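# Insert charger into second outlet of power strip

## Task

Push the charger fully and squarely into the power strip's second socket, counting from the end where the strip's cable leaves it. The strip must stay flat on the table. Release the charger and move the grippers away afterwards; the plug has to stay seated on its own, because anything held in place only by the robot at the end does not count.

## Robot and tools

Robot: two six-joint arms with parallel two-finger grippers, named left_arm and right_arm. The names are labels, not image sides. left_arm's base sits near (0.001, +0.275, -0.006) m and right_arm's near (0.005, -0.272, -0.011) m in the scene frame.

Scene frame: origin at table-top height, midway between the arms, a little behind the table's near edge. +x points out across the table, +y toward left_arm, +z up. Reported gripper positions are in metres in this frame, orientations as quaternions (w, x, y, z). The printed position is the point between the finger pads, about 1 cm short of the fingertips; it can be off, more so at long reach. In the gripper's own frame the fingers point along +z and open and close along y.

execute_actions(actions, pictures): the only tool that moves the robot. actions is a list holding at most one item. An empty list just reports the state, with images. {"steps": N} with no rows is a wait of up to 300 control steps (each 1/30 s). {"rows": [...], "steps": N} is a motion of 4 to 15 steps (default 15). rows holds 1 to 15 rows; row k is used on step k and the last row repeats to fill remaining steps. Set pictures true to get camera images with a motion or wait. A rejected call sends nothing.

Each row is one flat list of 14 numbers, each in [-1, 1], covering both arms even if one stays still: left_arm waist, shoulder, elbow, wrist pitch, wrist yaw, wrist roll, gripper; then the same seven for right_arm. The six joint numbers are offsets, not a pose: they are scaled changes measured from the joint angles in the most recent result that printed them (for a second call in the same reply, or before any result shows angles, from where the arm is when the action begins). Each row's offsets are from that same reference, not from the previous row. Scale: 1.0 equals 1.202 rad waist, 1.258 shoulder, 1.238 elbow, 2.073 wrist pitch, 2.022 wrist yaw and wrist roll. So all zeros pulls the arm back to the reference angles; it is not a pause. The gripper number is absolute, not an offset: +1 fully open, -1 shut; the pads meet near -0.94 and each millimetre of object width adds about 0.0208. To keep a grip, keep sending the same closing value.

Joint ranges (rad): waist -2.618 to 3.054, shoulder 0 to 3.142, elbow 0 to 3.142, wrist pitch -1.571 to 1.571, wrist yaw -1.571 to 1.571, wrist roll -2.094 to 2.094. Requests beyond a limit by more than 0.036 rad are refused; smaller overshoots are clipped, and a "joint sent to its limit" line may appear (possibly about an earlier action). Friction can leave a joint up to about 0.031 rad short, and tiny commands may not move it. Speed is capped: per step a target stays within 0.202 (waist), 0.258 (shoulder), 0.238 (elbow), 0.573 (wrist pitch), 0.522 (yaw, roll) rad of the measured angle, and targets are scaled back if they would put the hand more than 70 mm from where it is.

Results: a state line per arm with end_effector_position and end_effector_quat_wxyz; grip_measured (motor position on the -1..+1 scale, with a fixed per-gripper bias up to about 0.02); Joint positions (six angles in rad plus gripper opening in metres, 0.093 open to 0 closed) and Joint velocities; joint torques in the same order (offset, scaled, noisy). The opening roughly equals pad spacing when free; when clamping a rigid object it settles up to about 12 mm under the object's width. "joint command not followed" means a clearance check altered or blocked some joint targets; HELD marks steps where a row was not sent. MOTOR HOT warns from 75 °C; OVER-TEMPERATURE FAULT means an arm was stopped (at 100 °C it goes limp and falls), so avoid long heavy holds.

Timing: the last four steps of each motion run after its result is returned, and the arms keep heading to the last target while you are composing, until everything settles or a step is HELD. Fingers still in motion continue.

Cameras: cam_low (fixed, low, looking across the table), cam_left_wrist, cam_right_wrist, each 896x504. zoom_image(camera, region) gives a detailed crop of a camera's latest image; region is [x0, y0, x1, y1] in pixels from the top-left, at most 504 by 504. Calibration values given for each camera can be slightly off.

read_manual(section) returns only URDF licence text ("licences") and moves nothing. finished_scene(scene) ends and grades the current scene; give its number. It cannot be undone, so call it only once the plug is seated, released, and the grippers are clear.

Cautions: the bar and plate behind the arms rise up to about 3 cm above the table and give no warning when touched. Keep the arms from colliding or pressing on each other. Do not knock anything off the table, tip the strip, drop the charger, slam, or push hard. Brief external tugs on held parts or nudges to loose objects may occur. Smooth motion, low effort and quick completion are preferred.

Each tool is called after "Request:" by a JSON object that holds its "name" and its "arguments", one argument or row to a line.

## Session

Request:
{"name": "execute_actions", "arguments": {
  "actions": []
}}

Scene clock: 0.00 s of 4500.00 s.
left_arm: end_effector_position=(+0.5145, +0.3219, +0.1055) grip_measured=+0.989 end_effector_quat_wxyz=(+0.637, -0.238, +0.724, +0.112) | right_arm: end_effector_position=(+0.4784, -0.1785, +0.2943) grip_measured=+1.000 end_effector_quat_wxyz=(+0.612, +0.358, +0.620, +0.335)
Joint positions: left_arm=[-0.107  2.071  0.913  0.931 -0.565 -0.256  0.093] | right_arm=[0.296 1.5   1.005 0.457 0.285 1.081 0.093]
Joint velocities: left_arm=[-0.017 -0.007 -0.002 -0.022  0.007  0.037 -0.   ] | right_arm=[-0.007  0.002  0.007  0.051 -0.022  0.081  0.   ]
Joint torques (N m, as the arm reports them, + toward a larger angle): no reading
Motor temperatures (°C, as the motors report them): left_arm=[30 35 33 31 30 33] | right_arm=[29 33 33 32 31 32]
camera_calibration (this result's frames):
cam_left_wrist: T_world_to_cam=[[0.483549, -0.863249, 0.144853, 0.00863506], [-0.437571, -0.381718, -0.81414, 0.47346], [0.758098, 0.330293, -0.562312, -0.351612], [0, 0, 0, 1]] pos_world=[0.469553, 0.304317, 0.186496]
cam_right_wrist: T_world_to_cam=[[-0.024556, -0.512263, -0.858478, 0.172584], [-0.416509, 0.785897, -0.45704, 0.512373], [0.9088, 0.346341, -0.232661, -0.22467], [0, 0, 0, 1]] pos_world=[0.421826, -0.236451, 0.330063]

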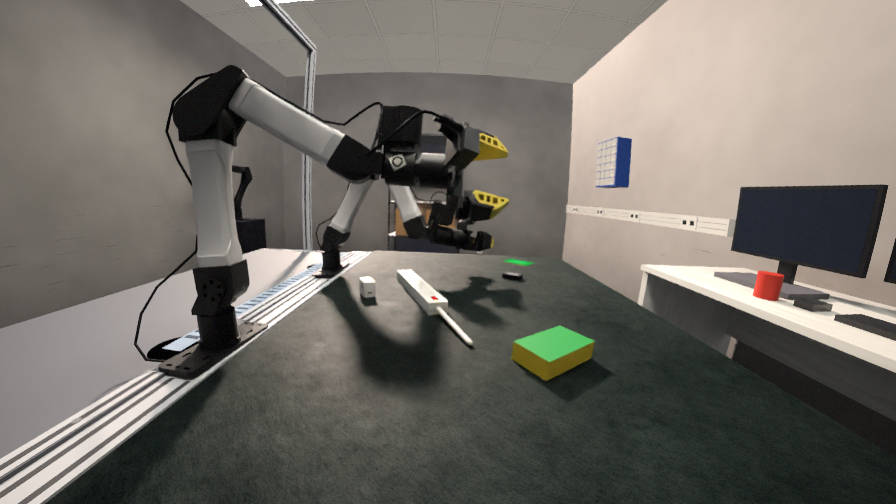

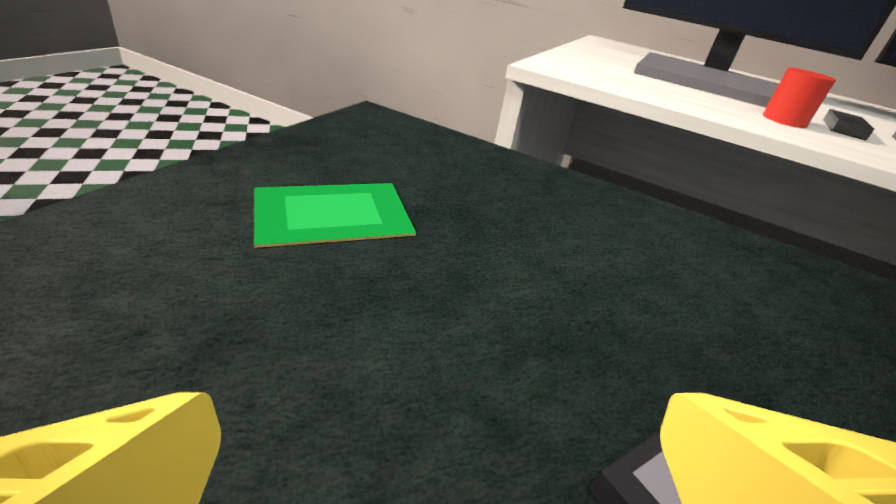

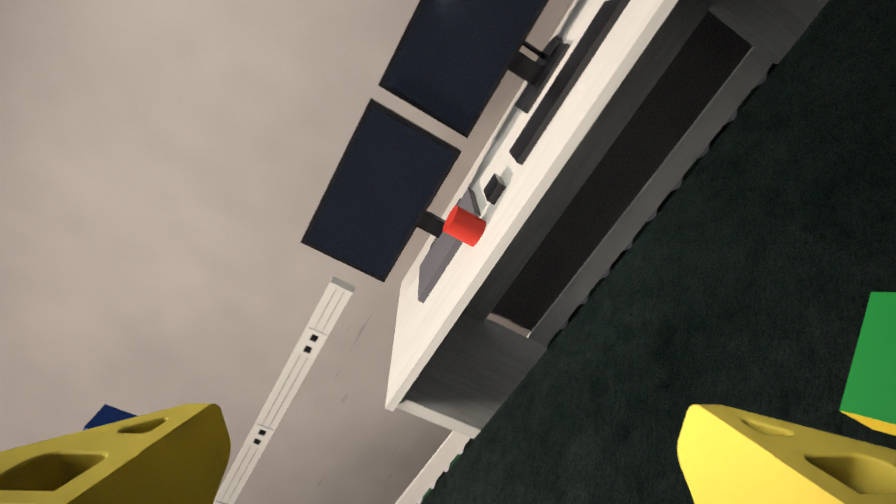

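Request:
{"name": "zoom_image", "arguments": {
  "camera": "cam_low",
  "region": [340, 250, 500, 360]
}}

Request:
{"name": "zoom_image", "arguments": {
  "camera": "cam_low",
  "region": [350, 265, 390, 310]
}}

Region (340, 250, 500, 360) of cam_low's 896x504 image, scaled by 3.150, with more detail than that image has; it fills the top 346 rows of this view, and the rest is white.

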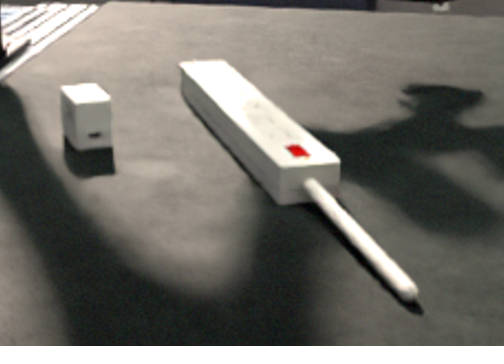

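Region (350, 265, 390, 310) of cam_low's 896x504 image, scaled by 11.200, with more detail than that image has.

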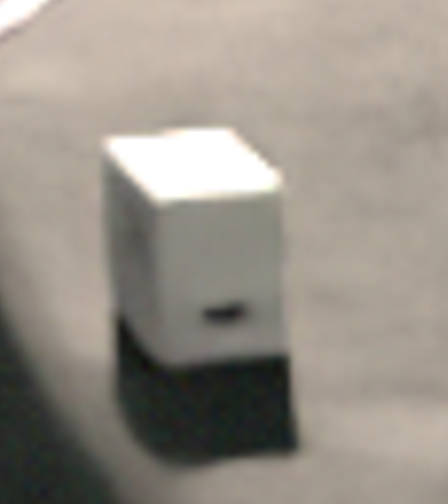

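Request:
{"name": "execute_actions", "arguments": {
  "actions": [
    {"rows": [[-0.002,-0.001,0.003,-0.004,0.001,0.001,1,0,0,0,-0.002,-0.004,-0.005,1],[-0.007,-0.004,0.010,-0.014,0.004,0.002,1,0.001,0,0.001,-0.007,-0.012,-0.017,1],[-0.013,-0.009,0.020,-0.029,0.007,0.003,1,0.002,0,0.003,-0.015,-0.024,-0.034,1],[-0.022,-0.015,0.035,-0.048,0.013,0.006,1,0.003,0.001,0.004,-0.025,-0.040,-0.058,1],[-0.033,-0.023,0.052,-0.073,0.019,0.009,1,0.004,0.002,0.007,-0.037,-0.060,-0.087,1],[-0.047,-0.032,0.072,-0.101,0.026,0.012,1,0.005,0.003,0.009,-0.052,-0.084,-0.122,1],[-0.060,-0.041,0.093,-0.130,0.034,0.016,1,0.007,0.005,0.012,-0.067,-0.108,-0.156,1],[-0.073,-0.050,0.114,-0.160,0.041,0.019,1,0.009,0.008,0.015,-0.082,-0.132,-0.192,1],[-0.087,-0.059,0.135,-0.188,0.049,0.023,1,0.010,0.011,0.017,-0.097,-0.156,-0.226,1],[-0.100,-0.068,0.155,-0.217,0.056,0.026,1,0.012,0.015,0.020,-0.112,-0.180,-0.261,1],[-0.113,-0.077,0.177,-0.247,0.064,0.030,1,0.013,0.019,0.023,-0.127,-0.204,-0.296,1],[-0.127,-0.086,0.197,-0.275,0.072,0.033,1,0.015,0.024,0.026,-0.142,-0.228,-0.331,1],[-0.140,-0.095,0.217,-0.304,0.079,0.036,1,0.016,0.029,0.028,-0.156,-0.252,-0.365,1],[-0.153,-0.104,0.238,-0.333,0.086,0.040,1,0.018,0.035,0.031,-0.171,-0.275,-0.400,1],[-0.166,-0.114,0.259,-0.362,0.094,0.043,1,0.019,0.042,0.034,-0.186,-0.300,-0.435,1]], "steps": 15}
  ]
}}

Request:
{"name": "execute_actions", "arguments": {
  "actions": [
    {"rows": [[-0.050,-0.042,0.070,-0.143,0.041,0.021,1,0.014,0.032,0.027,-0.076,-0.118,-0.170,1],[-0.063,-0.051,0.091,-0.171,0.049,0.025,1,0.015,0.039,0.029,-0.090,-0.141,-0.205,1],[-0.077,-0.060,0.112,-0.201,0.057,0.028,1,0.017,0.047,0.032,-0.106,-0.166,-0.241,1],[-0.090,-0.069,0.133,-0.230,0.064,0.032,1,0.018,0.056,0.035,-0.120,-0.190,-0.275,1],[-0.103,-0.078,0.153,-0.258,0.071,0.035,1,0.020,0.065,0.037,-0.135,-0.213,-0.309,1],[-0.117,-0.088,0.175,-0.288,0.079,0.039,1,0.021,0.075,0.040,-0.150,-0.238,-0.345,1],[-0.130,-0.096,0.195,-0.317,0.087,0.042,1,0.023,0.085,0.043,-0.165,-0.262,-0.379,1],[-0.143,-0.105,0.215,-0.345,0.094,0.046,1,0.024,0.095,0.045,-0.180,-0.286,-0.414,1],[-0.156,-0.114,0.236,-0.374,0.101,0.049,1,0.026,0.106,0.048,-0.195,-0.309,-0.448,1],[-0.170,-0.124,0.257,-0.404,0.109,0.053,1,0.028,0.118,0.051,-0.210,-0.334,-0.484,1],[-0.183,-0.133,0.278,-0.432,0.117,0.056,1,0.029,0.130,0.053,-0.225,-0.358,-0.518,1],[-0.196,-0.142,0.298,-0.461,0.124,0.060,1,0.031,0.143,0.056,-0.239,-0.381,-0.553,1],[-0.210,-0.151,0.319,-0.491,0.132,0.063,1,0.032,0.157,0.059,-0.255,-0.406,-0.588,1],[-0.223,-0.160,0.340,-0.519,0.139,0.067,1,0.034,0.171,0.062,-0.269,-0.430,-0.623,1],[-0.236,-0.169,0.360,-0.548,0.147,0.070,1,0.035,0.185,0.064,-0.284,-0.453,-0.657,1]], "steps": 15}
  ]
}}

Request:
{"name": "execute_actions", "arguments": {
  "actions": [
    {"rows": [[-0.051,-0.042,0.071,-0.144,0.042,0.022,1,0.014,0.055,0.027,-0.076,-0.119,-0.172,1],[-0.064,-0.051,0.092,-0.172,0.049,0.025,1,0.015,0.070,0.029,-0.091,-0.142,-0.206,1],[-0.077,-0.060,0.112,-0.201,0.057,0.028,1,0.017,0.086,0.032,-0.106,-0.165,-0.241,1],[-0.090,-0.069,0.133,-0.230,0.064,0.032,1,0.018,0.103,0.035,-0.120,-0.183,-0.275,1],[-0.104,-0.079,0.154,-0.259,0.072,0.035,1,0.020,0.120,0.037,-0.136,-0.197,-0.311,1],[-0.117,-0.088,0.175,-0.288,0.079,0.039,1,0.021,0.137,0.040,-0.150,-0.205,-0.345,1],[-0.130,-0.096,0.195,-0.317,0.087,0.042,1,0.023,0.155,0.043,-0.165,-0.210,-0.379,1],[-0.142,-0.104,0.213,-0.342,0.093,0.045,1,0.024,0.172,0.045,-0.178,-0.210,-0.410,1],[-0.152,-0.111,0.229,-0.364,0.099,0.048,1,0.025,0.186,0.047,-0.189,-0.210,-0.436,1],[-0.160,-0.117,0.242,-0.383,0.104,0.050,1,0.026,0.199,0.049,-0.199,-0.210,-0.459,1],[-0.167,-0.122,0.253,-0.397,0.108,0.052,1,0.027,0.208,0.050,-0.206,-0.210,-0.476,1],[-0.172,-0.125,0.260,-0.408,0.110,0.053,1,0.028,0.216,0.051,-0.212,-0.210,-0.489,1],[-0.175,-0.127,0.265,-0.415,0.112,0.054,1,0.028,0.221,0.052,-0.216,-0.210,-0.497,1],[-0.177,-0.128,0.267,-0.418,0.113,0.054,1,0.028,0.223,0.052,-0.217,-0.210,-0.501,1],[-0.177,-0.129,0.268,-0.419,0.113,0.055,1,0.028,0.224,0.052,-0.218,-0.210,-0.502,1]], "steps": 15}
  ]
}}

Request:
{"name": "execute_actions", "arguments": {
  "actions": [
    {"steps": 20}
  ],
  "pictures": true
}}

Scene clock: 11.50 s of 4500.00 s.
left_arm: end_effector_position=(+0.5363, +0.2619, +0.1171) grip_measured=+0.989 end_effector_quat_wxyz=(+0.598, -0.165, +0.780, +0.087) | right_arm: end_effector_position=(+0.4720, -0.1412, +0.2619) grip_measured=+1.000 end_effector_quat_wxyz=(+0.583, +0.181, +0.743, +0.276)
Joint positions: left_arm=[-0.199  2.026  1.057  0.621 -0.506 -0.229  0.093] | right_arm=[0.298 1.5   1.01  0.32  0.054 0.738 0.093]
Joint velocities: left_arm=[-0.545 -0.398  0.799 -1.531  0.447  0.183 -0.   ] | right_arm=[ 0.061 -0.017  0.095 -0.74  -1.165 -1.722  0.   ]
Joint torques (N m, as the arm reports them, + toward a larger angle): left_arm=[ -0.53 -13.69  10.09   2.48   0.04  -0.03] | right_arm=[ 0.97 -5.1   9.46  2.53 -0.19 -0.1 ]
Motor temperatures (°C, as the motors report them): left_arm=[30 38 34 34 30 33] | right_arm=[29 35 35 36 31 32]
Steps of this call (steps 1 to 90: nothing new was sent; then 8.13 s passed at rest; steps 91 to 101: the first 11 steps of this action). Readings (joint positions):
91: left_arm=[-0.107 2.071 0.913 0.931 -0.565 -0.256] | right_arm=[0.296 1.500 1.005 0.457 0.285 1.080]
92: left_arm=[-0.107 2.071 0.913 0.929 -0.565 -0.256] | right_arm=[0.296 1.500 1.005 0.457 0.283 1.076]
94: left_arm=[-0.109 2.071 0.915 0.909 -0.565 -0.256] | right_arm=[0.296 1.500 1.005 0.452 0.266 1.049]
98: left_arm=[-0.145 2.060 0.978 0.765 -0.542 -0.245] | right_arm=[0.296 1.500 1.005 0.396 0.167 0.903]
101: the state above

Scene clock: 12.00 s of 4500.00 s.
left_arm: end_effector_position=(+0.4978, +0.0926, +0.2006) grip_measured=+0.989 end_effector_quat_wxyz=(+0.485, +0.071, +0.872, -0.004) | right_arm: end_effector_position=(+0.3960, -0.0387, +0.1522) grip_measured=+1.000 end_effector_quat_wxyz=(+0.408, -0.380, +0.786, +0.268)
Joint positions: left_arm=[-0.459  1.842  1.445 -0.218 -0.283 -0.13   0.093] | right_arm=[ 0.332  1.635  1.076 -0.103 -0.634 -0.264  0.093]
Joint velocities: left_arm=[-0.437 -0.291  0.725 -1.78   0.432  0.154  0.   ] | right_arm=[ 0.027  0.432  0.095 -0.886 -1.399 -2.     0.   ]
Joint torques (N m, as the arm reports them, + toward a larger angle): left_arm=[ -0.4  -12.69  11.15   2.16   0.05   0.01] | right_arm=[ 0.63 -6.37  8.72  1.97 -0.42 -0.06]
Motor temperatures (°C, as the motors report them): left_arm=[30 38 34 34 30 33] | right_arm=[29 35 35 36 31 32]
Steps of this call (steps 1 to 4: the last 4 steps of your previous action; steps 5 to 15: the first 11 steps of this action, its rows measured from where the robot was after step 4). Readings (joint positions):
4: left_arm=[-0.273 1.968 1.168 0.418 -0.446 -0.205] | right_arm=[0.308 1.516 1.029 0.214 -0.121 0.485]
5: left_arm=[-0.290 1.954 1.194 0.365 -0.432 -0.198] | right_arm=[0.310 1.523 1.035 0.187 -0.166 0.420]
6: left_arm=[-0.307 1.940 1.219 0.311 -0.419 -0.192] | right_arm=[0.313 1.532 1.041 0.159 -0.210 0.354]
8: left_arm=[-0.343 1.915 1.269 0.198 -0.389 -0.178] | right_arm=[0.318 1.550 1.052 0.104 -0.302 0.219]
12: left_arm=[-0.411 1.873 1.369 -0.037 -0.329 -0.151] | right_arm=[0.326 1.593 1.067 -0.011 -0.491 -0.055]
15: the state above

Scene clock: 12.50 s of 4500.00 s.
left_arm: end_effector_position=(+0.3300, +0.0146, +0.2807) grip_measured=+0.989 end_effector_quat_wxyz=(+0.321, +0.296, +0.896, -0.077) | right_arm: end_effector_position=(+0.2921, -0.0028, +0.0776) grip_measured=+1.000 end_effector_quat_wxyz=(-0.329, +0.647, -0.532, -0.437)
Joint positions: left_arm=[-0.703  1.668  1.812 -1.068 -0.061 -0.029  0.093] | right_arm=[ 0.365  1.921  1.132 -0.536 -1.192 -1.266  0.093]
Joint velocities: left_arm=[-0.325 -0.31   0.496 -1.385  0.33   0.139 -0.001] | right_arm=[ 0.012  0.51  -0.007 -0.696 -0.315 -1.59   0.   ]
Joint torques (N m, as the arm reports them, + toward a larger angle): left_arm=[ 0.18 -8.6   9.57  1.65  0.06  0.05] | right_arm=[ 0.51 -8.06  7.48  0.71 -0.89 -0.06]
Motor temperatures (°C, as the motors report them): left_arm=[30 38 34 34 30 33] | right_arm=[29 35 35 36 31 32]
Steps of this call (steps 1 to 4: the last 4 steps of your previous action; steps 5 to 15: the first 11 steps of this action, its rows measured from where the robot was after step 4). Readings (joint positions):
4: left_arm=[-0.522 1.796 1.547 -0.458 -0.222 -0.101] | right_arm=[0.340 1.701 1.088 -0.227 -0.827 -0.544]
5: left_arm=[-0.539 1.784 1.572 -0.514 -0.208 -0.095] | right_arm=[0.343 1.719 1.093 -0.257 -0.872 -0.610]
6: left_arm=[-0.557 1.772 1.596 -0.570 -0.195 -0.088] | right_arm=[0.346 1.739 1.098 -0.285 -0.917 -0.676]
8: left_arm=[-0.595 1.748 1.646 -0.682 -0.164 -0.075] | right_arm=[0.352 1.779 1.109 -0.340 -1.006 -0.810]
12: left_arm=[-0.663 1.702 1.748 -0.912 -0.103 -0.047] | right_arm=[0.361 1.861 1.126 -0.456 -1.144 -1.083]
15: the state above

Scene clock: 13.17 s of 4500.00 s.
left_arm: end_effector_position=(+0.2775, +0.0325, +0.2768) grip_measured=+0.989 end_effector_quat_wxyz=(+0.237, +0.337, +0.908, -0.074) | right_arm: end_effector_position=(+0.2741, -0.0053, +0.0672) grip_measured=+1.000 end_effector_quat_wxyz=(-0.343, +0.680, -0.469, -0.447)
Joint positions: left_arm=[-0.729  1.633  1.86  -1.319 -0.004  0.     0.093] | right_arm=[ 0.368  1.973  1.138 -0.663 -1.243 -1.549  0.093]
Joint velocities: left_arm=[ 0.007 -0.012 -0.012 -0.037  0.007  0.022 -0.   ] | right_arm=[-0.012  0.002  0.002 -0.037 -0.051  0.022  0.   ]
Joint torques (N m, as the arm reports them, + toward a larger angle): left_arm=[-0.26 -7.27  9.26  1.34  0.1   0.07] | right_arm=[ 0.58 -8.12  6.91  0.32 -0.94 -0.09]
Motor temperatures (°C, as the motors report them): left_arm=[30 38 34 34 30 33] | right_arm=[29 35 35 36 31 32]
Kept back: nothing.
Steps of this call (steps 1 to 4: the last 4 steps of your previous action; steps 5 to 20: the robot went on to your last target). Readings (joint positions):
1: left_arm=[-0.713 1.657 1.828 -1.111 -0.050 -0.023] | right_arm=[0.366 1.938 1.132 -0.559 -1.202 -1.317]
2: left_arm=[-0.721 1.649 1.841 -1.150 -0.040 -0.019] | right_arm=[0.366 1.952 1.132 -0.580 -1.209 -1.361]
4: left_arm=[-0.728 1.637 1.856 -1.210 -0.024 -0.012] | right_arm=[0.368 1.969 1.132 -0.613 -1.219 -1.430]
8: left_arm=[-0.729 1.633 1.860 -1.278 -0.011 -0.004] | right_arm=[0.368 1.973 1.133 -0.645 -1.233 -1.503]
20: the state above
camera_calibration (this result's frames):
cam_left_wrist: T_world_to_cam=[[-0.648048, -0.761318, -0.0207099, 0.205092], [-0.759304, 0.647965, -0.0599895, 0.245829], [0.0590904, -0.023151, -0.997984, 0.346087], [0, 0, 0, 1]] pos_world=[0.299118, 0.00486432, 0.364384]
cam_right_wrist: T_world_to_cam=[[0.943347, 0.329764, 0.0367646, -0.259702], [0.263132, -0.675996, -0.688324, 0.00886764], [-0.202132, 0.659003, -0.724471, 0.187404], [0, 0, 0, 1]] pos_world=[0.280536, -0.0318651, 0.151421]

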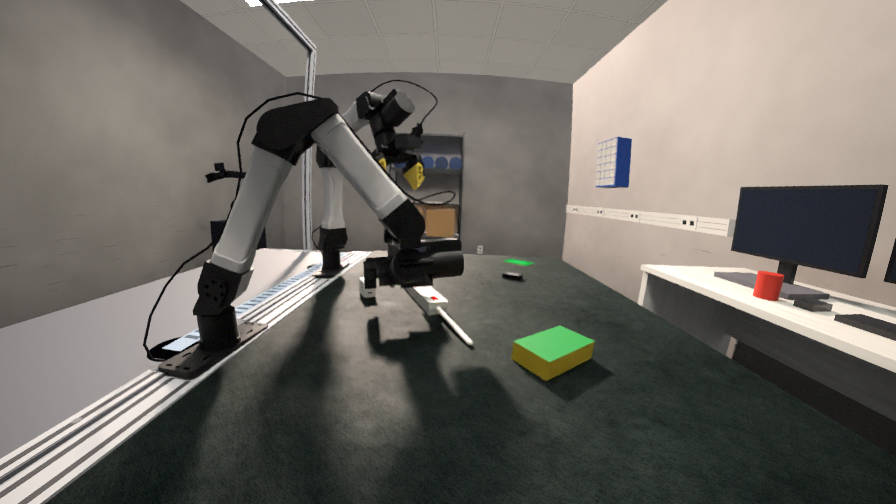

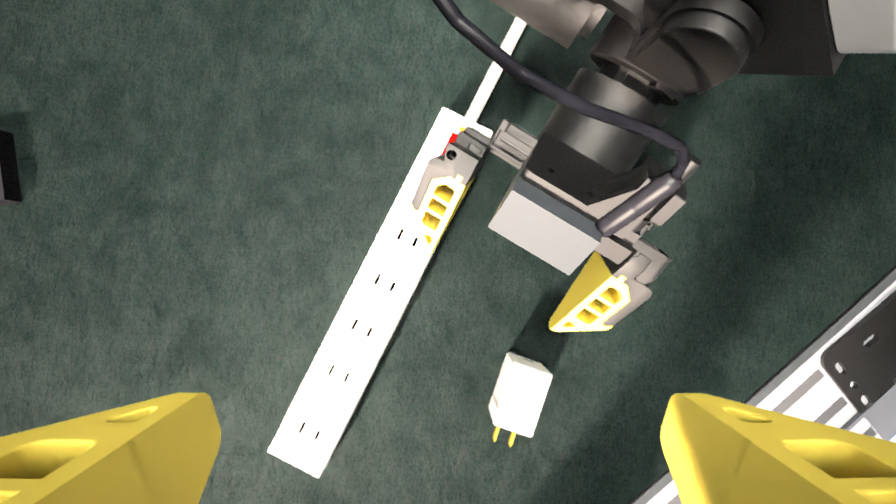

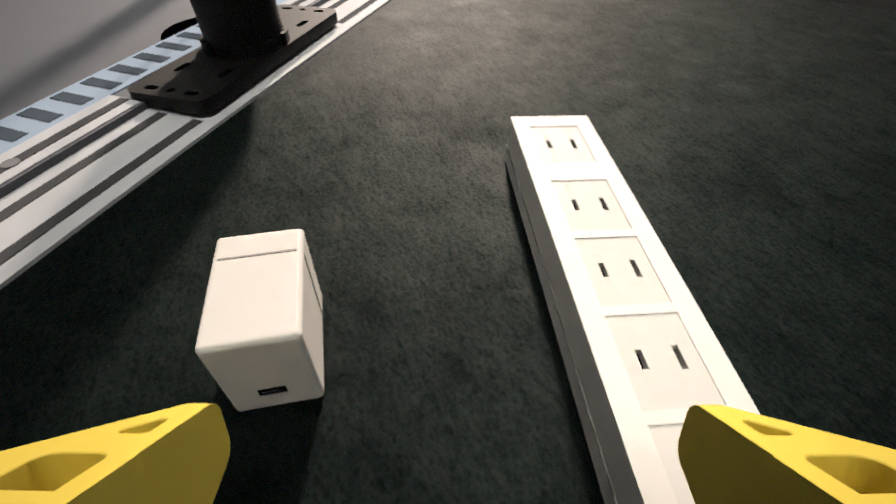

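Request:
{"name": "zoom_image", "arguments": {
  "camera": "cam_right_wrist",
  "region": [170, 210, 370, 430]
}}

Request:
{"name": "zoom_image", "arguments": {
  "camera": "cam_left_wrist",
  "region": [250, 90, 650, 490]
}}

Region (170, 210, 370, 430) of cam_right_wrist's 896x504 image, scaled by 2.291, with more detail than that image has; it fills the left 458 columns of this view, and the rest is white.

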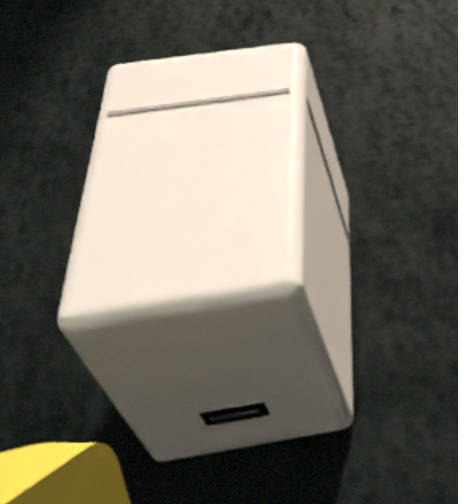

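Region (250, 90, 650, 490) of cam_left_wrist's 896x504 image, scaled by 1.260, with more detail than that image has.

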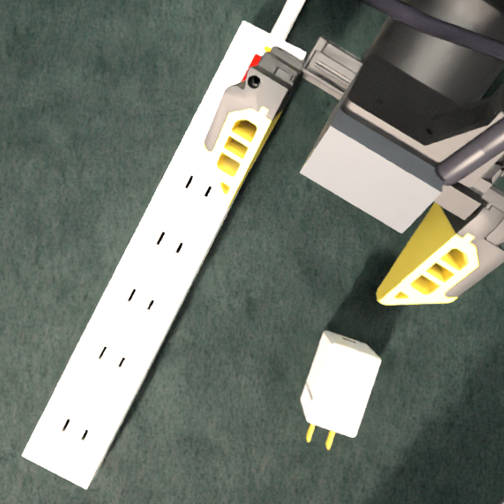

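Request:
{"name": "execute_actions", "arguments": {
  "actions": [
    {"rows": [[-0.002,-0.002,-0.005,0.001,-0.003,-0.004,0.9,0.006,0.004,-0.008,0.004,-0.002,-0.002,1],[-0.007,-0.006,-0.016,0.003,-0.010,-0.012,0.8,0.013,0.008,-0.015,0.008,-0.004,-0.004,1],[-0.014,-0.012,-0.033,0.007,-0.021,-0.025,0.65,0.024,0.011,-0.019,0.012,-0.006,-0.005,1],[-0.024,-0.020,-0.056,0.011,-0.035,-0.042,0.5,0.036,0.014,-0.023,0.016,-0.008,-0.007,1],[-0.035,-0.030,-0.084,0.017,-0.053,-0.063,0.35,0.051,0.017,-0.028,0.020,-0.010,-0.009,1],[-0.049,-0.042,-0.117,0.023,-0.073,-0.088,0.2,0.067,0.020,-0.034,0.025,-0.012,-0.010,1],[-0.064,-0.055,-0.152,0.030,-0.096,-0.115,0.05,0.083,0.025,-0.041,0.030,-0.013,-0.012,1],[-0.080,-0.069,-0.189,0.038,-0.119,-0.143,-0.1,0.100,0.029,-0.048,0.035,-0.015,-0.013,1],[-0.096,-0.083,-0.228,0.046,-0.144,-0.173,-0.25,0.116,0.035,-0.056,0.041,-0.016,-0.014,1],[-0.113,-0.097,-0.268,0.054,-0.169,-0.203,-0.4,0.132,0.040,-0.065,0.046,-0.017,-0.015,1],[-0.130,-0.112,-0.308,0.062,-0.194,-0.233,-0.55,0.147,0.045,-0.073,0.051,-0.017,-0.015,1],[-0.147,-0.126,-0.349,0.070,-0.219,-0.264,-0.7,0.160,0.050,-0.081,0.055,-0.017,-0.015,1],[-0.163,-0.141,-0.389,0.078,-0.244,-0.294,-0.8,0.171,0.054,-0.087,0.059,-0.017,-0.015,1],[-0.180,-0.155,-0.429,0.086,-0.270,-0.324,-0.9,0.178,0.058,-0.093,0.061,-0.017,-0.015,1],[-0.197,-0.170,-0.469,0.094,-0.295,-0.355,-0.9,0.183,0.061,-0.098,0.063,-0.017,-0.015,1]], "steps": 15}
  ]
}}

Scene clock: 20.10 s of 4500.00 s.
left_arm: end_effector_position=(+0.2524, +0.0506, +0.2259) grip_measured=-0.471 end_effector_quat_wxyz=(+0.224, +0.253, +0.941, +0.002) | right_arm: end_effector_position=(+0.2278, +0.0262, +0.0509) grip_measured=+1.000 end_effector_quat_wxyz=(-0.313, +0.706, -0.417, -0.479)
Joint positions: left_arm=[-0.843  1.538  1.581 -1.245 -0.216 -0.258  0.023] | right_arm=[ 0.507  1.995  1.085 -0.602 -1.263 -1.566  0.093]
Joint velocities: left_arm=[-0.589 -0.501 -1.443  0.315 -1.165 -1.341 -0.16 ] | right_arm=[ 0.603  0.222 -0.315  0.315 -0.095 -0.125  0.   ]
Joint torques (N m, as the arm reports them, + toward a larger angle): left_arm=[-0.31 -7.98  6.4   1.12 -0.08 -0.1 ] | right_arm=[ 0.23 -7.19  3.83  0.54 -0.91 -0.06]
Motor temperatures (°C, as the motors report them): left_arm=[30 39 35 34 30 33] | right_arm=[29 37 36 35 31 32]
Steps of this call (steps 1 to 30: the robot went on to your last target; steps 31 to 90: nothing new was sent; then 3.57 s passed at rest; steps 91 to 101: the first 11 steps of this action). Readings (joint positions):
91: left_arm=[-0.729 1.633 1.860 -1.321 -0.004 0.001] | right_arm=[0.368 1.973 1.138 -0.664 -1.244 -1.552]
92: left_arm=[-0.729 1.633 1.860 -1.321 -0.005 -0.002] | right_arm=[0.369 1.973 1.138 -0.663 -1.244 -1.552]
94: left_arm=[-0.734 1.629 1.847 -1.312 -0.020 -0.020] | right_arm=[0.377 1.973 1.136 -0.657 -1.245 -1.553]
98: left_arm=[-0.782 1.586 1.722 -1.277 -0.108 -0.127] | right_arm=[0.440 1.976 1.113 -0.629 -1.255 -1.560]
101: the state above

Request:
{"name": "execute_actions", "arguments": {
  "actions": [
    {"rows": [[-0.119,-0.109,-0.284,0.066,-0.215,-0.257,-0.9,0.0674,0.0437,-0.0552,0.0336,-0.0071,-0.0064,1],[-0.136,-0.124,-0.324,0.074,-0.240,-0.287,-0.9,0.0674,0.0437,-0.0552,0.0336,-0.0071,-0.0064,1],[-0.153,-0.138,-0.364,0.082,-0.265,-0.318,-0.9,0.0674,0.0437,-0.0552,0.0336,-0.0071,-0.0064,1],[-0.170,-0.153,-0.404,0.090,-0.291,-0.348,-0.9,0.0674,0.0437,-0.0552,0.0336,-0.0071,-0.0064,1],[-0.186,-0.167,-0.444,0.098,-0.316,-0.378,-0.9,0.0674,0.0437,-0.0552,0.0336,-0.0071,-0.0064,1],[-0.203,-0.181,-0.483,0.105,-0.340,-0.408,-0.9,0.0674,0.0437,-0.0552,0.0336,-0.0071,-0.0064,1],[-0.219,-0.195,-0.521,0.113,-0.364,-0.436,-0.9,0.0674,0.0437,-0.0552,0.0336,-0.0071,-0.0064,1],[-0.233,-0.208,-0.556,0.120,-0.386,-0.463,-0.9,0.0674,0.0437,-0.0552,0.0336,-0.0071,-0.0064,1],[-0.247,-0.220,-0.589,0.126,-0.407,-0.487,-0.9,0.0674,0.0437,-0.0552,0.0336,-0.0071,-0.0064,1],[-0.259,-0.230,-0.618,0.132,-0.425,-0.509,-0.9,0.0674,0.0437,-0.0552,0.0336,-0.0071,-0.0064,1],[-0.270,-0.239,-0.643,0.137,-0.441,-0.528,-0.9,0.0674,0.0437,-0.0552,0.0336,-0.0071,-0.0064,1],[-0.279,-0.247,-0.664,0.141,-0.454,-0.545,-0.9,0.0674,0.0437,-0.0552,0.0336,-0.0071,-0.0064,1],[-0.286,-0.253,-0.682,0.145,-0.465,-0.558,-0.9,0.0674,0.0437,-0.0552,0.0336,-0.0071,-0.0064,1],[-0.292,-0.258,-0.696,0.148,-0.474,-0.569,-0.9,0.0674,0.0437,-0.0552,0.0336,-0.0071,-0.0064,1],[-0.297,-0.262,-0.707,0.150,-0.481,-0.577,-0.9,0.0674,0.0437,-0.0552,0.0336,-0.0071,-0.0064,1]], "steps": 15}
  ],
  "pictures": true
}}

Scene clock: 21.07 s of 4500.00 s.
left_arm: end_effector_position=(+0.2125, +0.1422, +0.1476) grip_measured=-0.898 end_effector_quat_wxyz=(+0.440, -0.033, +0.885, +0.147) | right_arm: end_effector_position=(+0.1927, +0.0368, +0.0269) grip_measured=+1.000 end_effector_quat_wxyz=(-0.280, +0.716, -0.396, -0.502)
Joint positions: left_arm=[-1.136  1.279  0.859 -1.026 -0.93  -1.122  0.002] | right_arm=[ 0.59   2.038  1.028 -0.545 -1.27  -1.572  0.093]
Joint velocities: left_arm=[-0.442 -0.364 -1.077  0.3   -1.106 -1.267 -0.   ] | right_arm=[ 0.002 -0.012 -0.022 -0.007  0.007  0.051  0.   ]
Joint torques (N m, as the arm reports them, + toward a larger angle): left_arm=[-0.39 -5.17  7.13  0.74 -0.56 -0.11] | right_arm=[-0.01 -7.79  4.03  0.54 -0.93 -0.09]
Motor temperatures (°C, as the motors report them): left_arm=[30 39 35 34 30 33] | right_arm=[29 37 36 35 31 32]
Steps of this call (steps 1 to 4: the last 4 steps of your previous action; steps 5 to 18: the robot went on to your last target; steps 19 to 29: the first 11 steps of this action). Readings (joint positions):
19: left_arm=[-0.962 1.433 1.287 -1.134 -0.590 -0.709] | right_arm=[0.590 2.038 1.028 -0.546 -1.269 -1.572]
20: left_arm=[-0.970 1.423 1.266 -1.119 -0.610 -0.731] | right_arm=[0.590 2.038 1.028 -0.546 -1.269 -1.572]
22: left_arm=[-1.003 1.389 1.188 -1.092 -0.666 -0.796] | right_arm=[0.590 2.038 1.028 -0.545 -1.269 -1.572]
26: left_arm=[-1.086 1.321 0.989 -1.054 -0.812 -0.977] | right_arm=[0.590 2.038 1.028 -0.545 -1.270 -1.572]
29: the state above
camera_calibration (this result's frames):
cam_left_wrist: T_world_to_cam=[[0.18518, -0.956256, -0.226456, 0.124834], [-0.880231, -0.0589489, -0.47087, 0.304451], [0.436923, 0.286529, -0.852642, 0.0776834], [0, 0, 0, 1]] pos_world=[0.210929, 0.115062, 0.237863]
cam_right_wrist: T_world_to_cam=[[0.844926, 0.534824, -0.00795361, -0.182682], [0.372177, -0.598522, -0.709405, 0.00770957], [-0.384168, 0.596435, -0.704756, 0.150882], [0, 0, 0, 1]] pos_world=[0.209447, 0.0123261, 0.110351]

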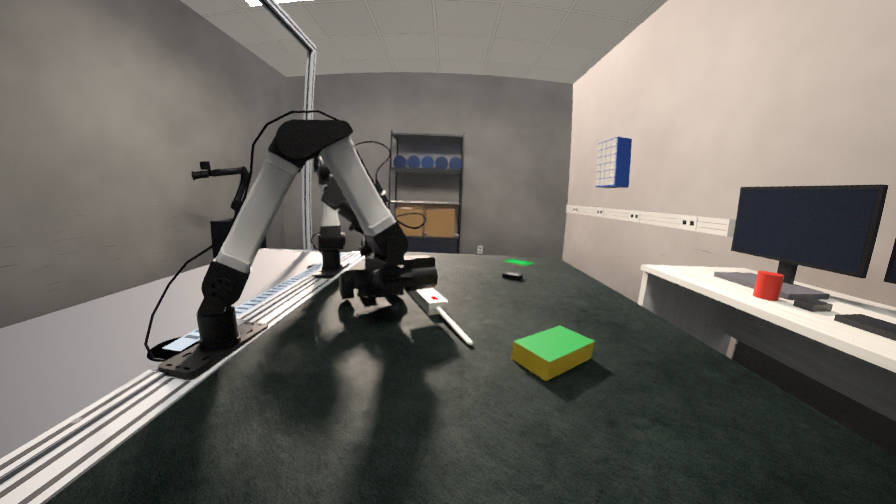

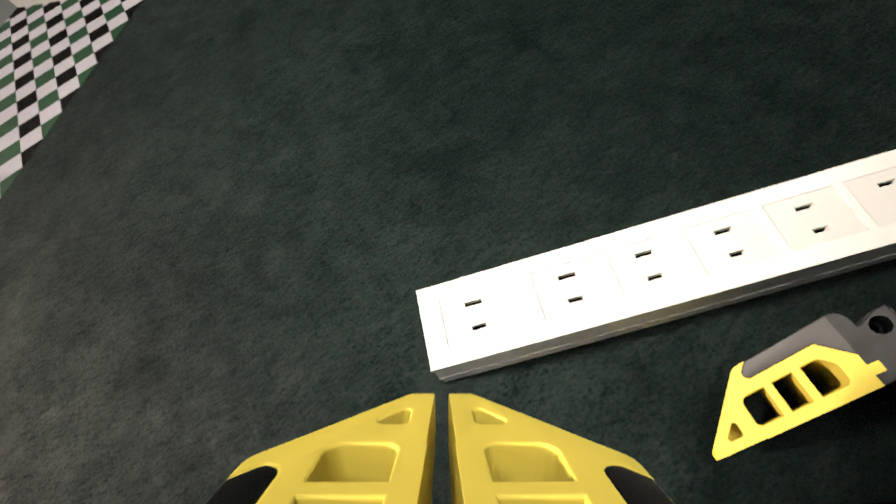

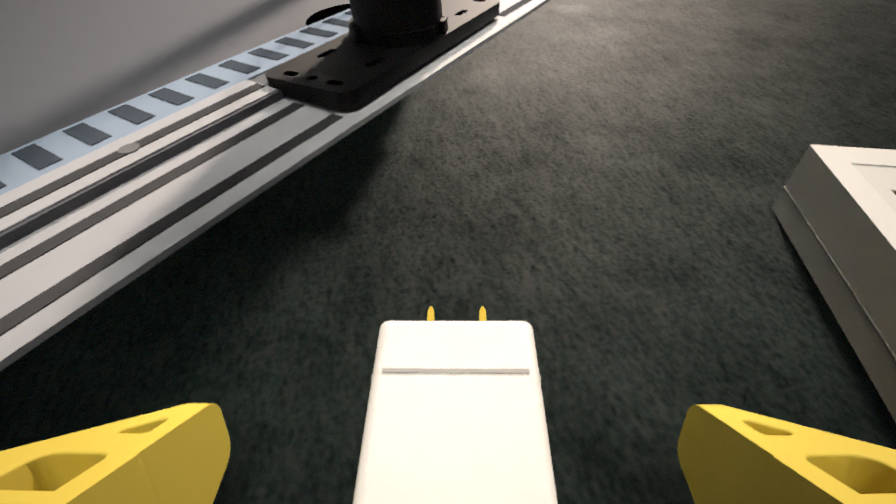

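Request:
{"name": "execute_actions", "arguments": {
  "actions": [
    {"rows": [[-0.053,-0.06,-0.127,0.043,-0.128,-0.150,-0.9,0,0,0,0,0,0,0.55],[-0.053,-0.068,-0.132,0.041,-0.128,-0.150,-0.9,0,0,0,0,0,0,0.15],[-0.053,-0.079,-0.138,0.038,-0.128,-0.150,-0.9,0,0,0,0,0,0,-0.15],[-0.053,-0.092,-0.146,0.035,-0.128,-0.150,-0.9,0,0,0,0,0,0,-0.28],[-0.053,-0.106,-0.154,0.031,-0.128,-0.150,-0.9,0,0,0,0,0,0,-0.38],[-0.053,-0.120,-0.163,0.028,-0.128,-0.150,-0.9,0,0,0,0,0,0,-0.48],[-0.053,-0.134,-0.171,0.024,-0.128,-0.150,-0.9,0,0,0,0,0,0,-0.56],[-0.053,-0.148,-0.180,0.021,-0.128,-0.150,-0.9,0,0,0,0,0,0,-0.62],[-0.053,-0.161,-0.188,0.018,-0.128,-0.150,-0.9,0,0,0.005,0,0,0,-0.62],[-0.053,-0.172,-0.194,0.015,-0.128,-0.150,-0.9,0,0,0.014,-0.002,0,0,-0.62],[-0.053,-0.181,-0.200,0.012,-0.128,-0.150,-0.9,0,0,0.026,-0.008,0,0,-0.62],[-0.053,-0.188,-0.204,0.010,-0.128,-0.150,-0.9,0,0,0.042,-0.016,0,0,-0.62],[-0.053,-0.192,-0.206,0.009,-0.128,-0.150,-0.9,0,0,0.062,-0.026,0,0,-0.62],[-0.053,-0.195,-0.208,0.009,-0.128,-0.150,-0.9,0,0.002,0.086,-0.038,0,0.005,-0.62],[-0.053,-0.195,-0.208,0.009,-0.128,-0.150,-0.9,0,0.004,0.113,-0.051,0,0.015,-0.62]], "steps": 15}
  ]
}}

Request:
{"name": "execute_actions", "arguments": {
  "actions": [
    {"steps": 10}
  ],
  "pictures": true
}}

Scene clock: 24.10 s of 4500.00 s.
left_arm: end_effector_position=(+0.2050, +0.1825, +0.1596) grip_measured=-0.898 end_effector_quat_wxyz=(+0.563, -0.147, +0.809, +0.089) | right_arm: end_effector_position=(+0.1931, +0.0371, +0.0273) grip_measured=-0.473 end_effector_quat_wxyz=(-0.280, +0.716, -0.396, -0.502)
Joint positions: left_arm=[-1.19   1.09   0.647 -0.971 -1.177 -1.416  0.002] | right_arm=[ 0.59   2.038  1.03  -0.547 -1.27  -1.573  0.023]
Joint velocities: left_arm=[-0.012 -0.427 -0.261 -0.198 -0.037  0.007  0.001] | right_arm=[-0.012 -0.002  0.076 -0.081  0.081 -0.022 -0.001]
Joint torques (N m, as the arm reports them, + toward a larger angle): left_arm=[-0.61 -2.79  5.48  0.5  -0.57 -0.13] | right_arm=[ 0.08 -8.71  6.82  0.4  -0.89 -0.02]
Motor temperatures (°C, as the motors report them): left_arm=[30 38 35 33 30 33] | right_arm=[29 37 36 35 31 32]
Steps of this call (steps 1 to 4: the last 4 steps of your previous action; steps 5 to 45: the robot went on to your last target; steps 46 to 80: nothing new was sent; steps 81 to 91: the first 11 steps of this action). Readings (joint positions):
81: left_arm=[-1.190 1.227 0.725 -0.947 -1.176 -1.416] | right_arm=[0.590 2.038 1.028 -0.545 -1.270 -1.572]
82: left_arm=[-1.190 1.226 0.725 -0.947 -1.176 -1.416] | right_arm=[0.590 2.038 1.028 -0.545 -1.270 -1.572]
84: left_arm=[-1.190 1.209 0.716 -0.946 -1.177 -1.416] | right_arm=[0.590 2.038 1.028 -0.545 -1.270 -1.572]
88: left_arm=[-1.190 1.141 0.677 -0.955 -1.177 -1.416] | right_arm=[0.590 2.038 1.028 -0.545 -1.270 -1.573]
91: the state above

Scene clock: 24.43 s of 4500.00 s.
left_arm: end_effector_position=(+0.2012, +0.1916, +0.1580) grip_measured=-0.898 end_effector_quat_wxyz=(+0.561, -0.144, +0.810, +0.094) | right_arm: end_effector_position=(+0.2179, +0.0535, +0.0515) grip_measured=-0.473 end_effector_quat_wxyz=(-0.297, +0.723, -0.386, -0.490)
Joint positions: left_arm=[-1.19   1.051  0.624 -0.998 -1.177 -1.416  0.002] | right_arm=[ 0.59   2.038  1.161 -0.612 -1.264 -1.554  0.023]
Joint velocities: left_arm=[-0.012  0.007 -0.012  0.007  0.022  0.066  0.001] | right_arm=[ 0.002 -0.007 -0.012 -0.212 -0.066 -0.007 -0.001]
Joint torques (N m, as the arm reports them, + toward a larger angle): left_arm=[-0.54 -2.83  5.49  0.47 -0.6  -0.12] | right_arm=[ 0.14 -8.88  6.1   0.38 -0.9   0.02]
Motor temperatures (°C, as the motors report them): left_arm=[30 38 35 33 30 33] | right_arm=[29 37 36 35 31 32]
Kept back: nothing.
Steps of this call (steps 1 to 4: the last 4 steps of your previous action; steps 5 to 10: the robot went on to your last target). Readings (joint positions):
1: left_arm=[-1.190 1.076 0.640 -0.977 -1.177 -1.416] | right_arm=[0.590 2.038 1.037 -0.552 -1.268 -1.573]
2: left_arm=[-1.190 1.066 0.634 -0.983 -1.177 -1.416] | right_arm=[0.590 2.038 1.050 -0.562 -1.266 -1.573]
4: left_arm=[-1.190 1.054 0.626 -0.991 -1.177 -1.416] | right_arm=[0.590 2.038 1.095 -0.589 -1.264 -1.569]
8: left_arm=[-1.190 1.051 0.624 -0.997 -1.177 -1.416] | right_arm=[0.590 2.038 1.160 -0.603 -1.264 -1.556]
10: the state above
camera_calibration (this result's frames):
cam_left_wrist: T_world_to_cam=[[0.334284, -0.942388, 0.0126037, 0.106114], [-0.673118, -0.248086, -0.696681, 0.332587], [0.659671, 0.224406, -0.71727, 0.0230697], [0, 0, 0, 1]] pos_world=[0.17318, 0.177334, 0.246917]
cam_right_wrist: T_world_to_cam=[[0.84618, 0.531393, 0.0399985, -0.215259], [0.40087, -0.585286, -0.7048, 0.0185197], [-0.351116, 0.612422, -0.708277, 0.160037], [0, 0, 0, 1]] pos_world=[0.230916, 0.0272167, 0.135013]

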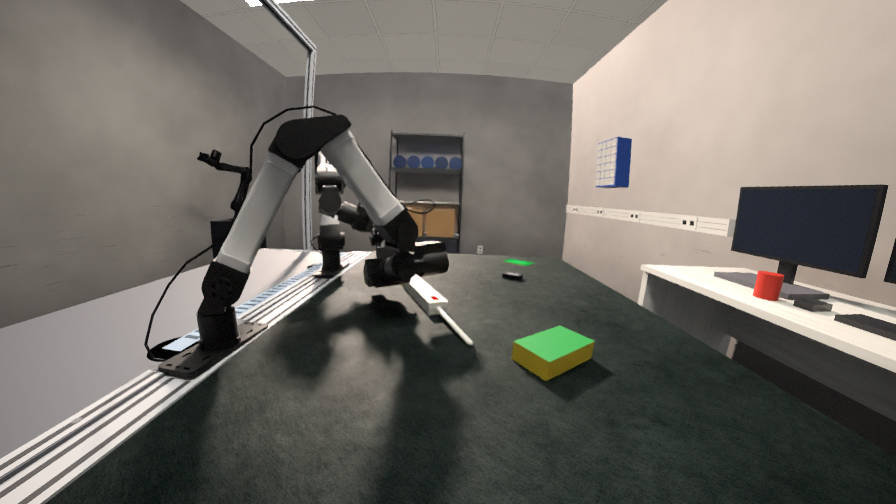

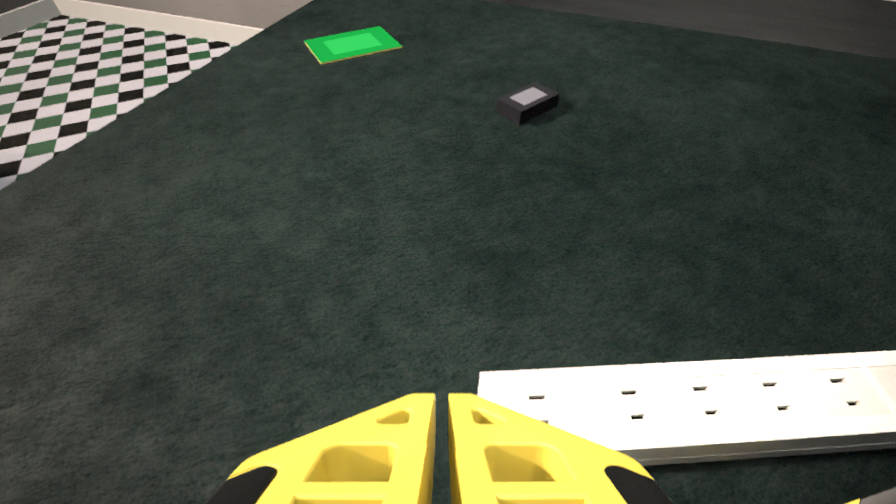

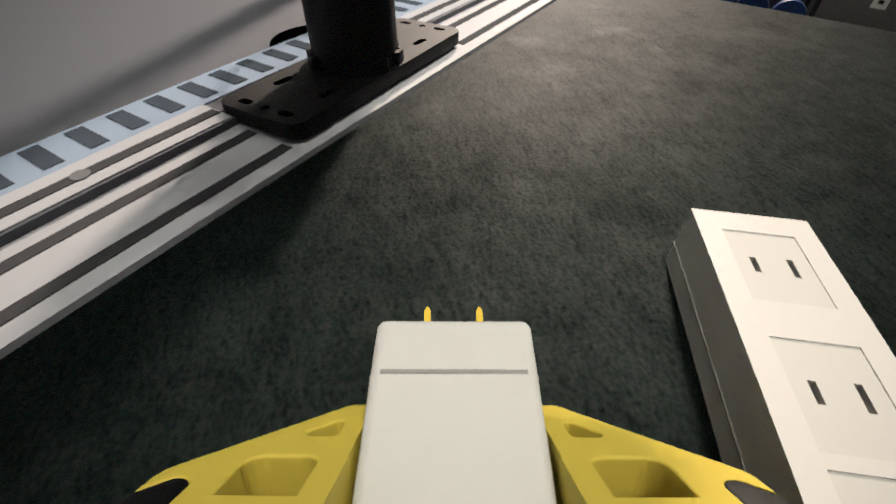

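Request:
{"name": "execute_actions", "arguments": {
  "actions": []
}}

Scene clock: 25.73 s of 4500.00 s.
left_arm: end_effector_position=(+0.2012, +0.1917, +0.1580) grip_measured=-0.898 end_effector_quat_wxyz=(+0.561, -0.143, +0.810, +0.094) | right_arm: end_effector_position=(+0.2179, +0.0466, +0.0312) grip_measured=-0.473 end_effector_quat_wxyz=(-0.263, +0.736, -0.412, -0.468)
Joint positions: left_arm=[-1.19   1.051  0.624 -0.999 -1.177 -1.416  0.002] | right_arm=[ 0.59   2.059  1.161 -0.636 -1.179 -1.548  0.023]
Joint velocities: left_arm=[-0.012  0.007 -0.017 -0.037 -0.007  0.007  0.001] | right_arm=[-0.007  0.159 -0.022  0.007  0.418  0.007 -0.001]
Joint torques (N m, as the arm reports them, + toward a larger angle): left_arm=[-0.55 -2.86  5.47  0.45 -0.61 -0.12] | right_arm=[  0.13 -11.38   5.93   0.27  -2.3    0.03]
Motor temperatures (°C, as the motors report them): left_arm=[30 38 35 33 30 33] | right_arm=[29 38 36 35 31 32]
Kept back: nothing.
Steps of this call (steps 1 to 30: the robot went on to your last target; steps 31 to 39: nothing new was sent). Readings (joint positions):
1: left_arm=[-1.190 1.051 0.624 -0.998 -1.177 -1.416] | right_arm=[0.590 2.038 1.161 -0.618 -1.264 -1.553]
2: left_arm=[-1.190 1.051 0.624 -0.999 -1.177 -1.416] | right_arm=[0.590 2.038 1.161 -0.621 -1.264 -1.552]
4: left_arm=[-1.190 1.051 0.624 -0.999 -1.177 -1.416] | right_arm=[0.590 2.038 1.161 -0.626 -1.264 -1.551]
8: left_arm=[-1.190 1.051 0.624 -0.999 -1.177 -1.416] | right_arm=[0.590 2.038 1.161 -0.632 -1.264 -1.549]
39: the state above
All arms were judged still, so your last target was given up. Only a new action makes them travel on or press farther. Fingers that are still opening or closing keep moving.
camera_calibration (this result's frames):
cam_left_wrist: T_world_to_cam=[[0.334308, -0.942389, 0.0118426, 0.106334], [-0.673322, -0.247612, -0.696653, 0.332518], [0.659451, 0.224923, -0.71731, 0.0230148], [0, 0, 0, 1]] pos_world=[0.173166, 0.177367, 0.246899]
cam_right_wrist: T_world_to_cam=[[0.850267, 0.526263, -0.00968807, -0.209838], [0.39791, -0.654722, -0.642656, 0.00217739], [-0.344549, 0.542574, -0.766094, 0.153511], [0, 0, 0, 1]] pos_world=[0.230444, 0.0285644, 0.116971]

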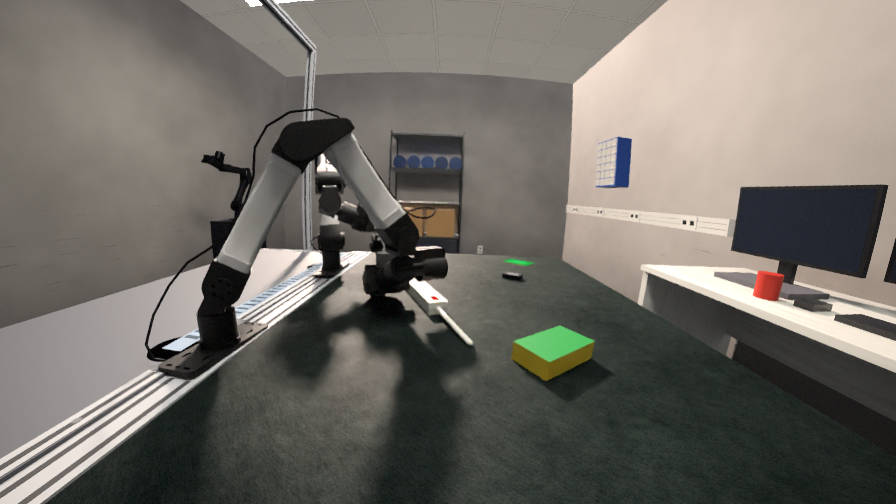

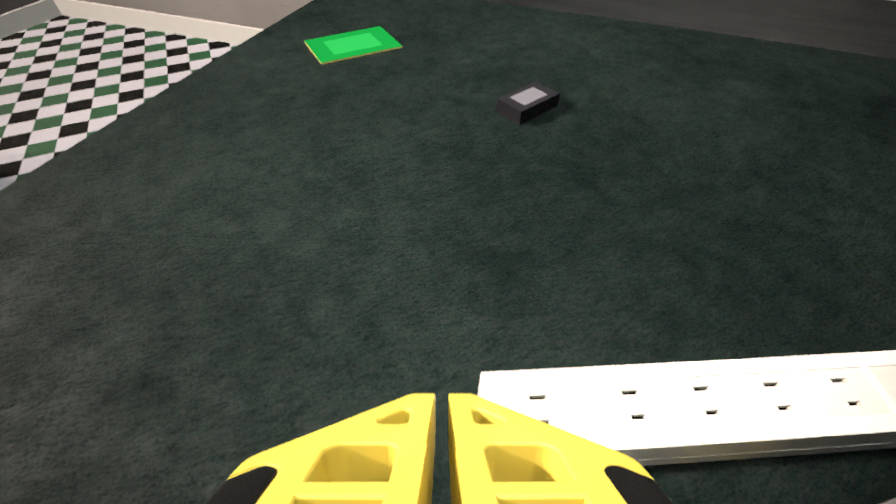

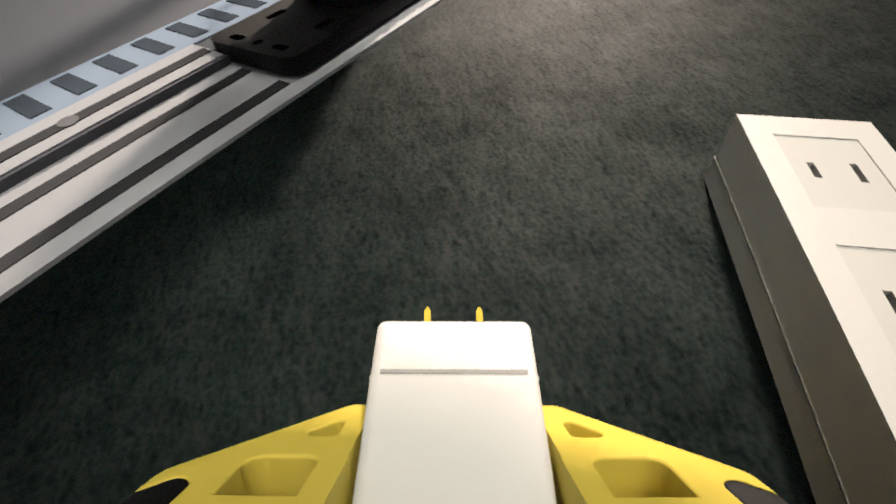

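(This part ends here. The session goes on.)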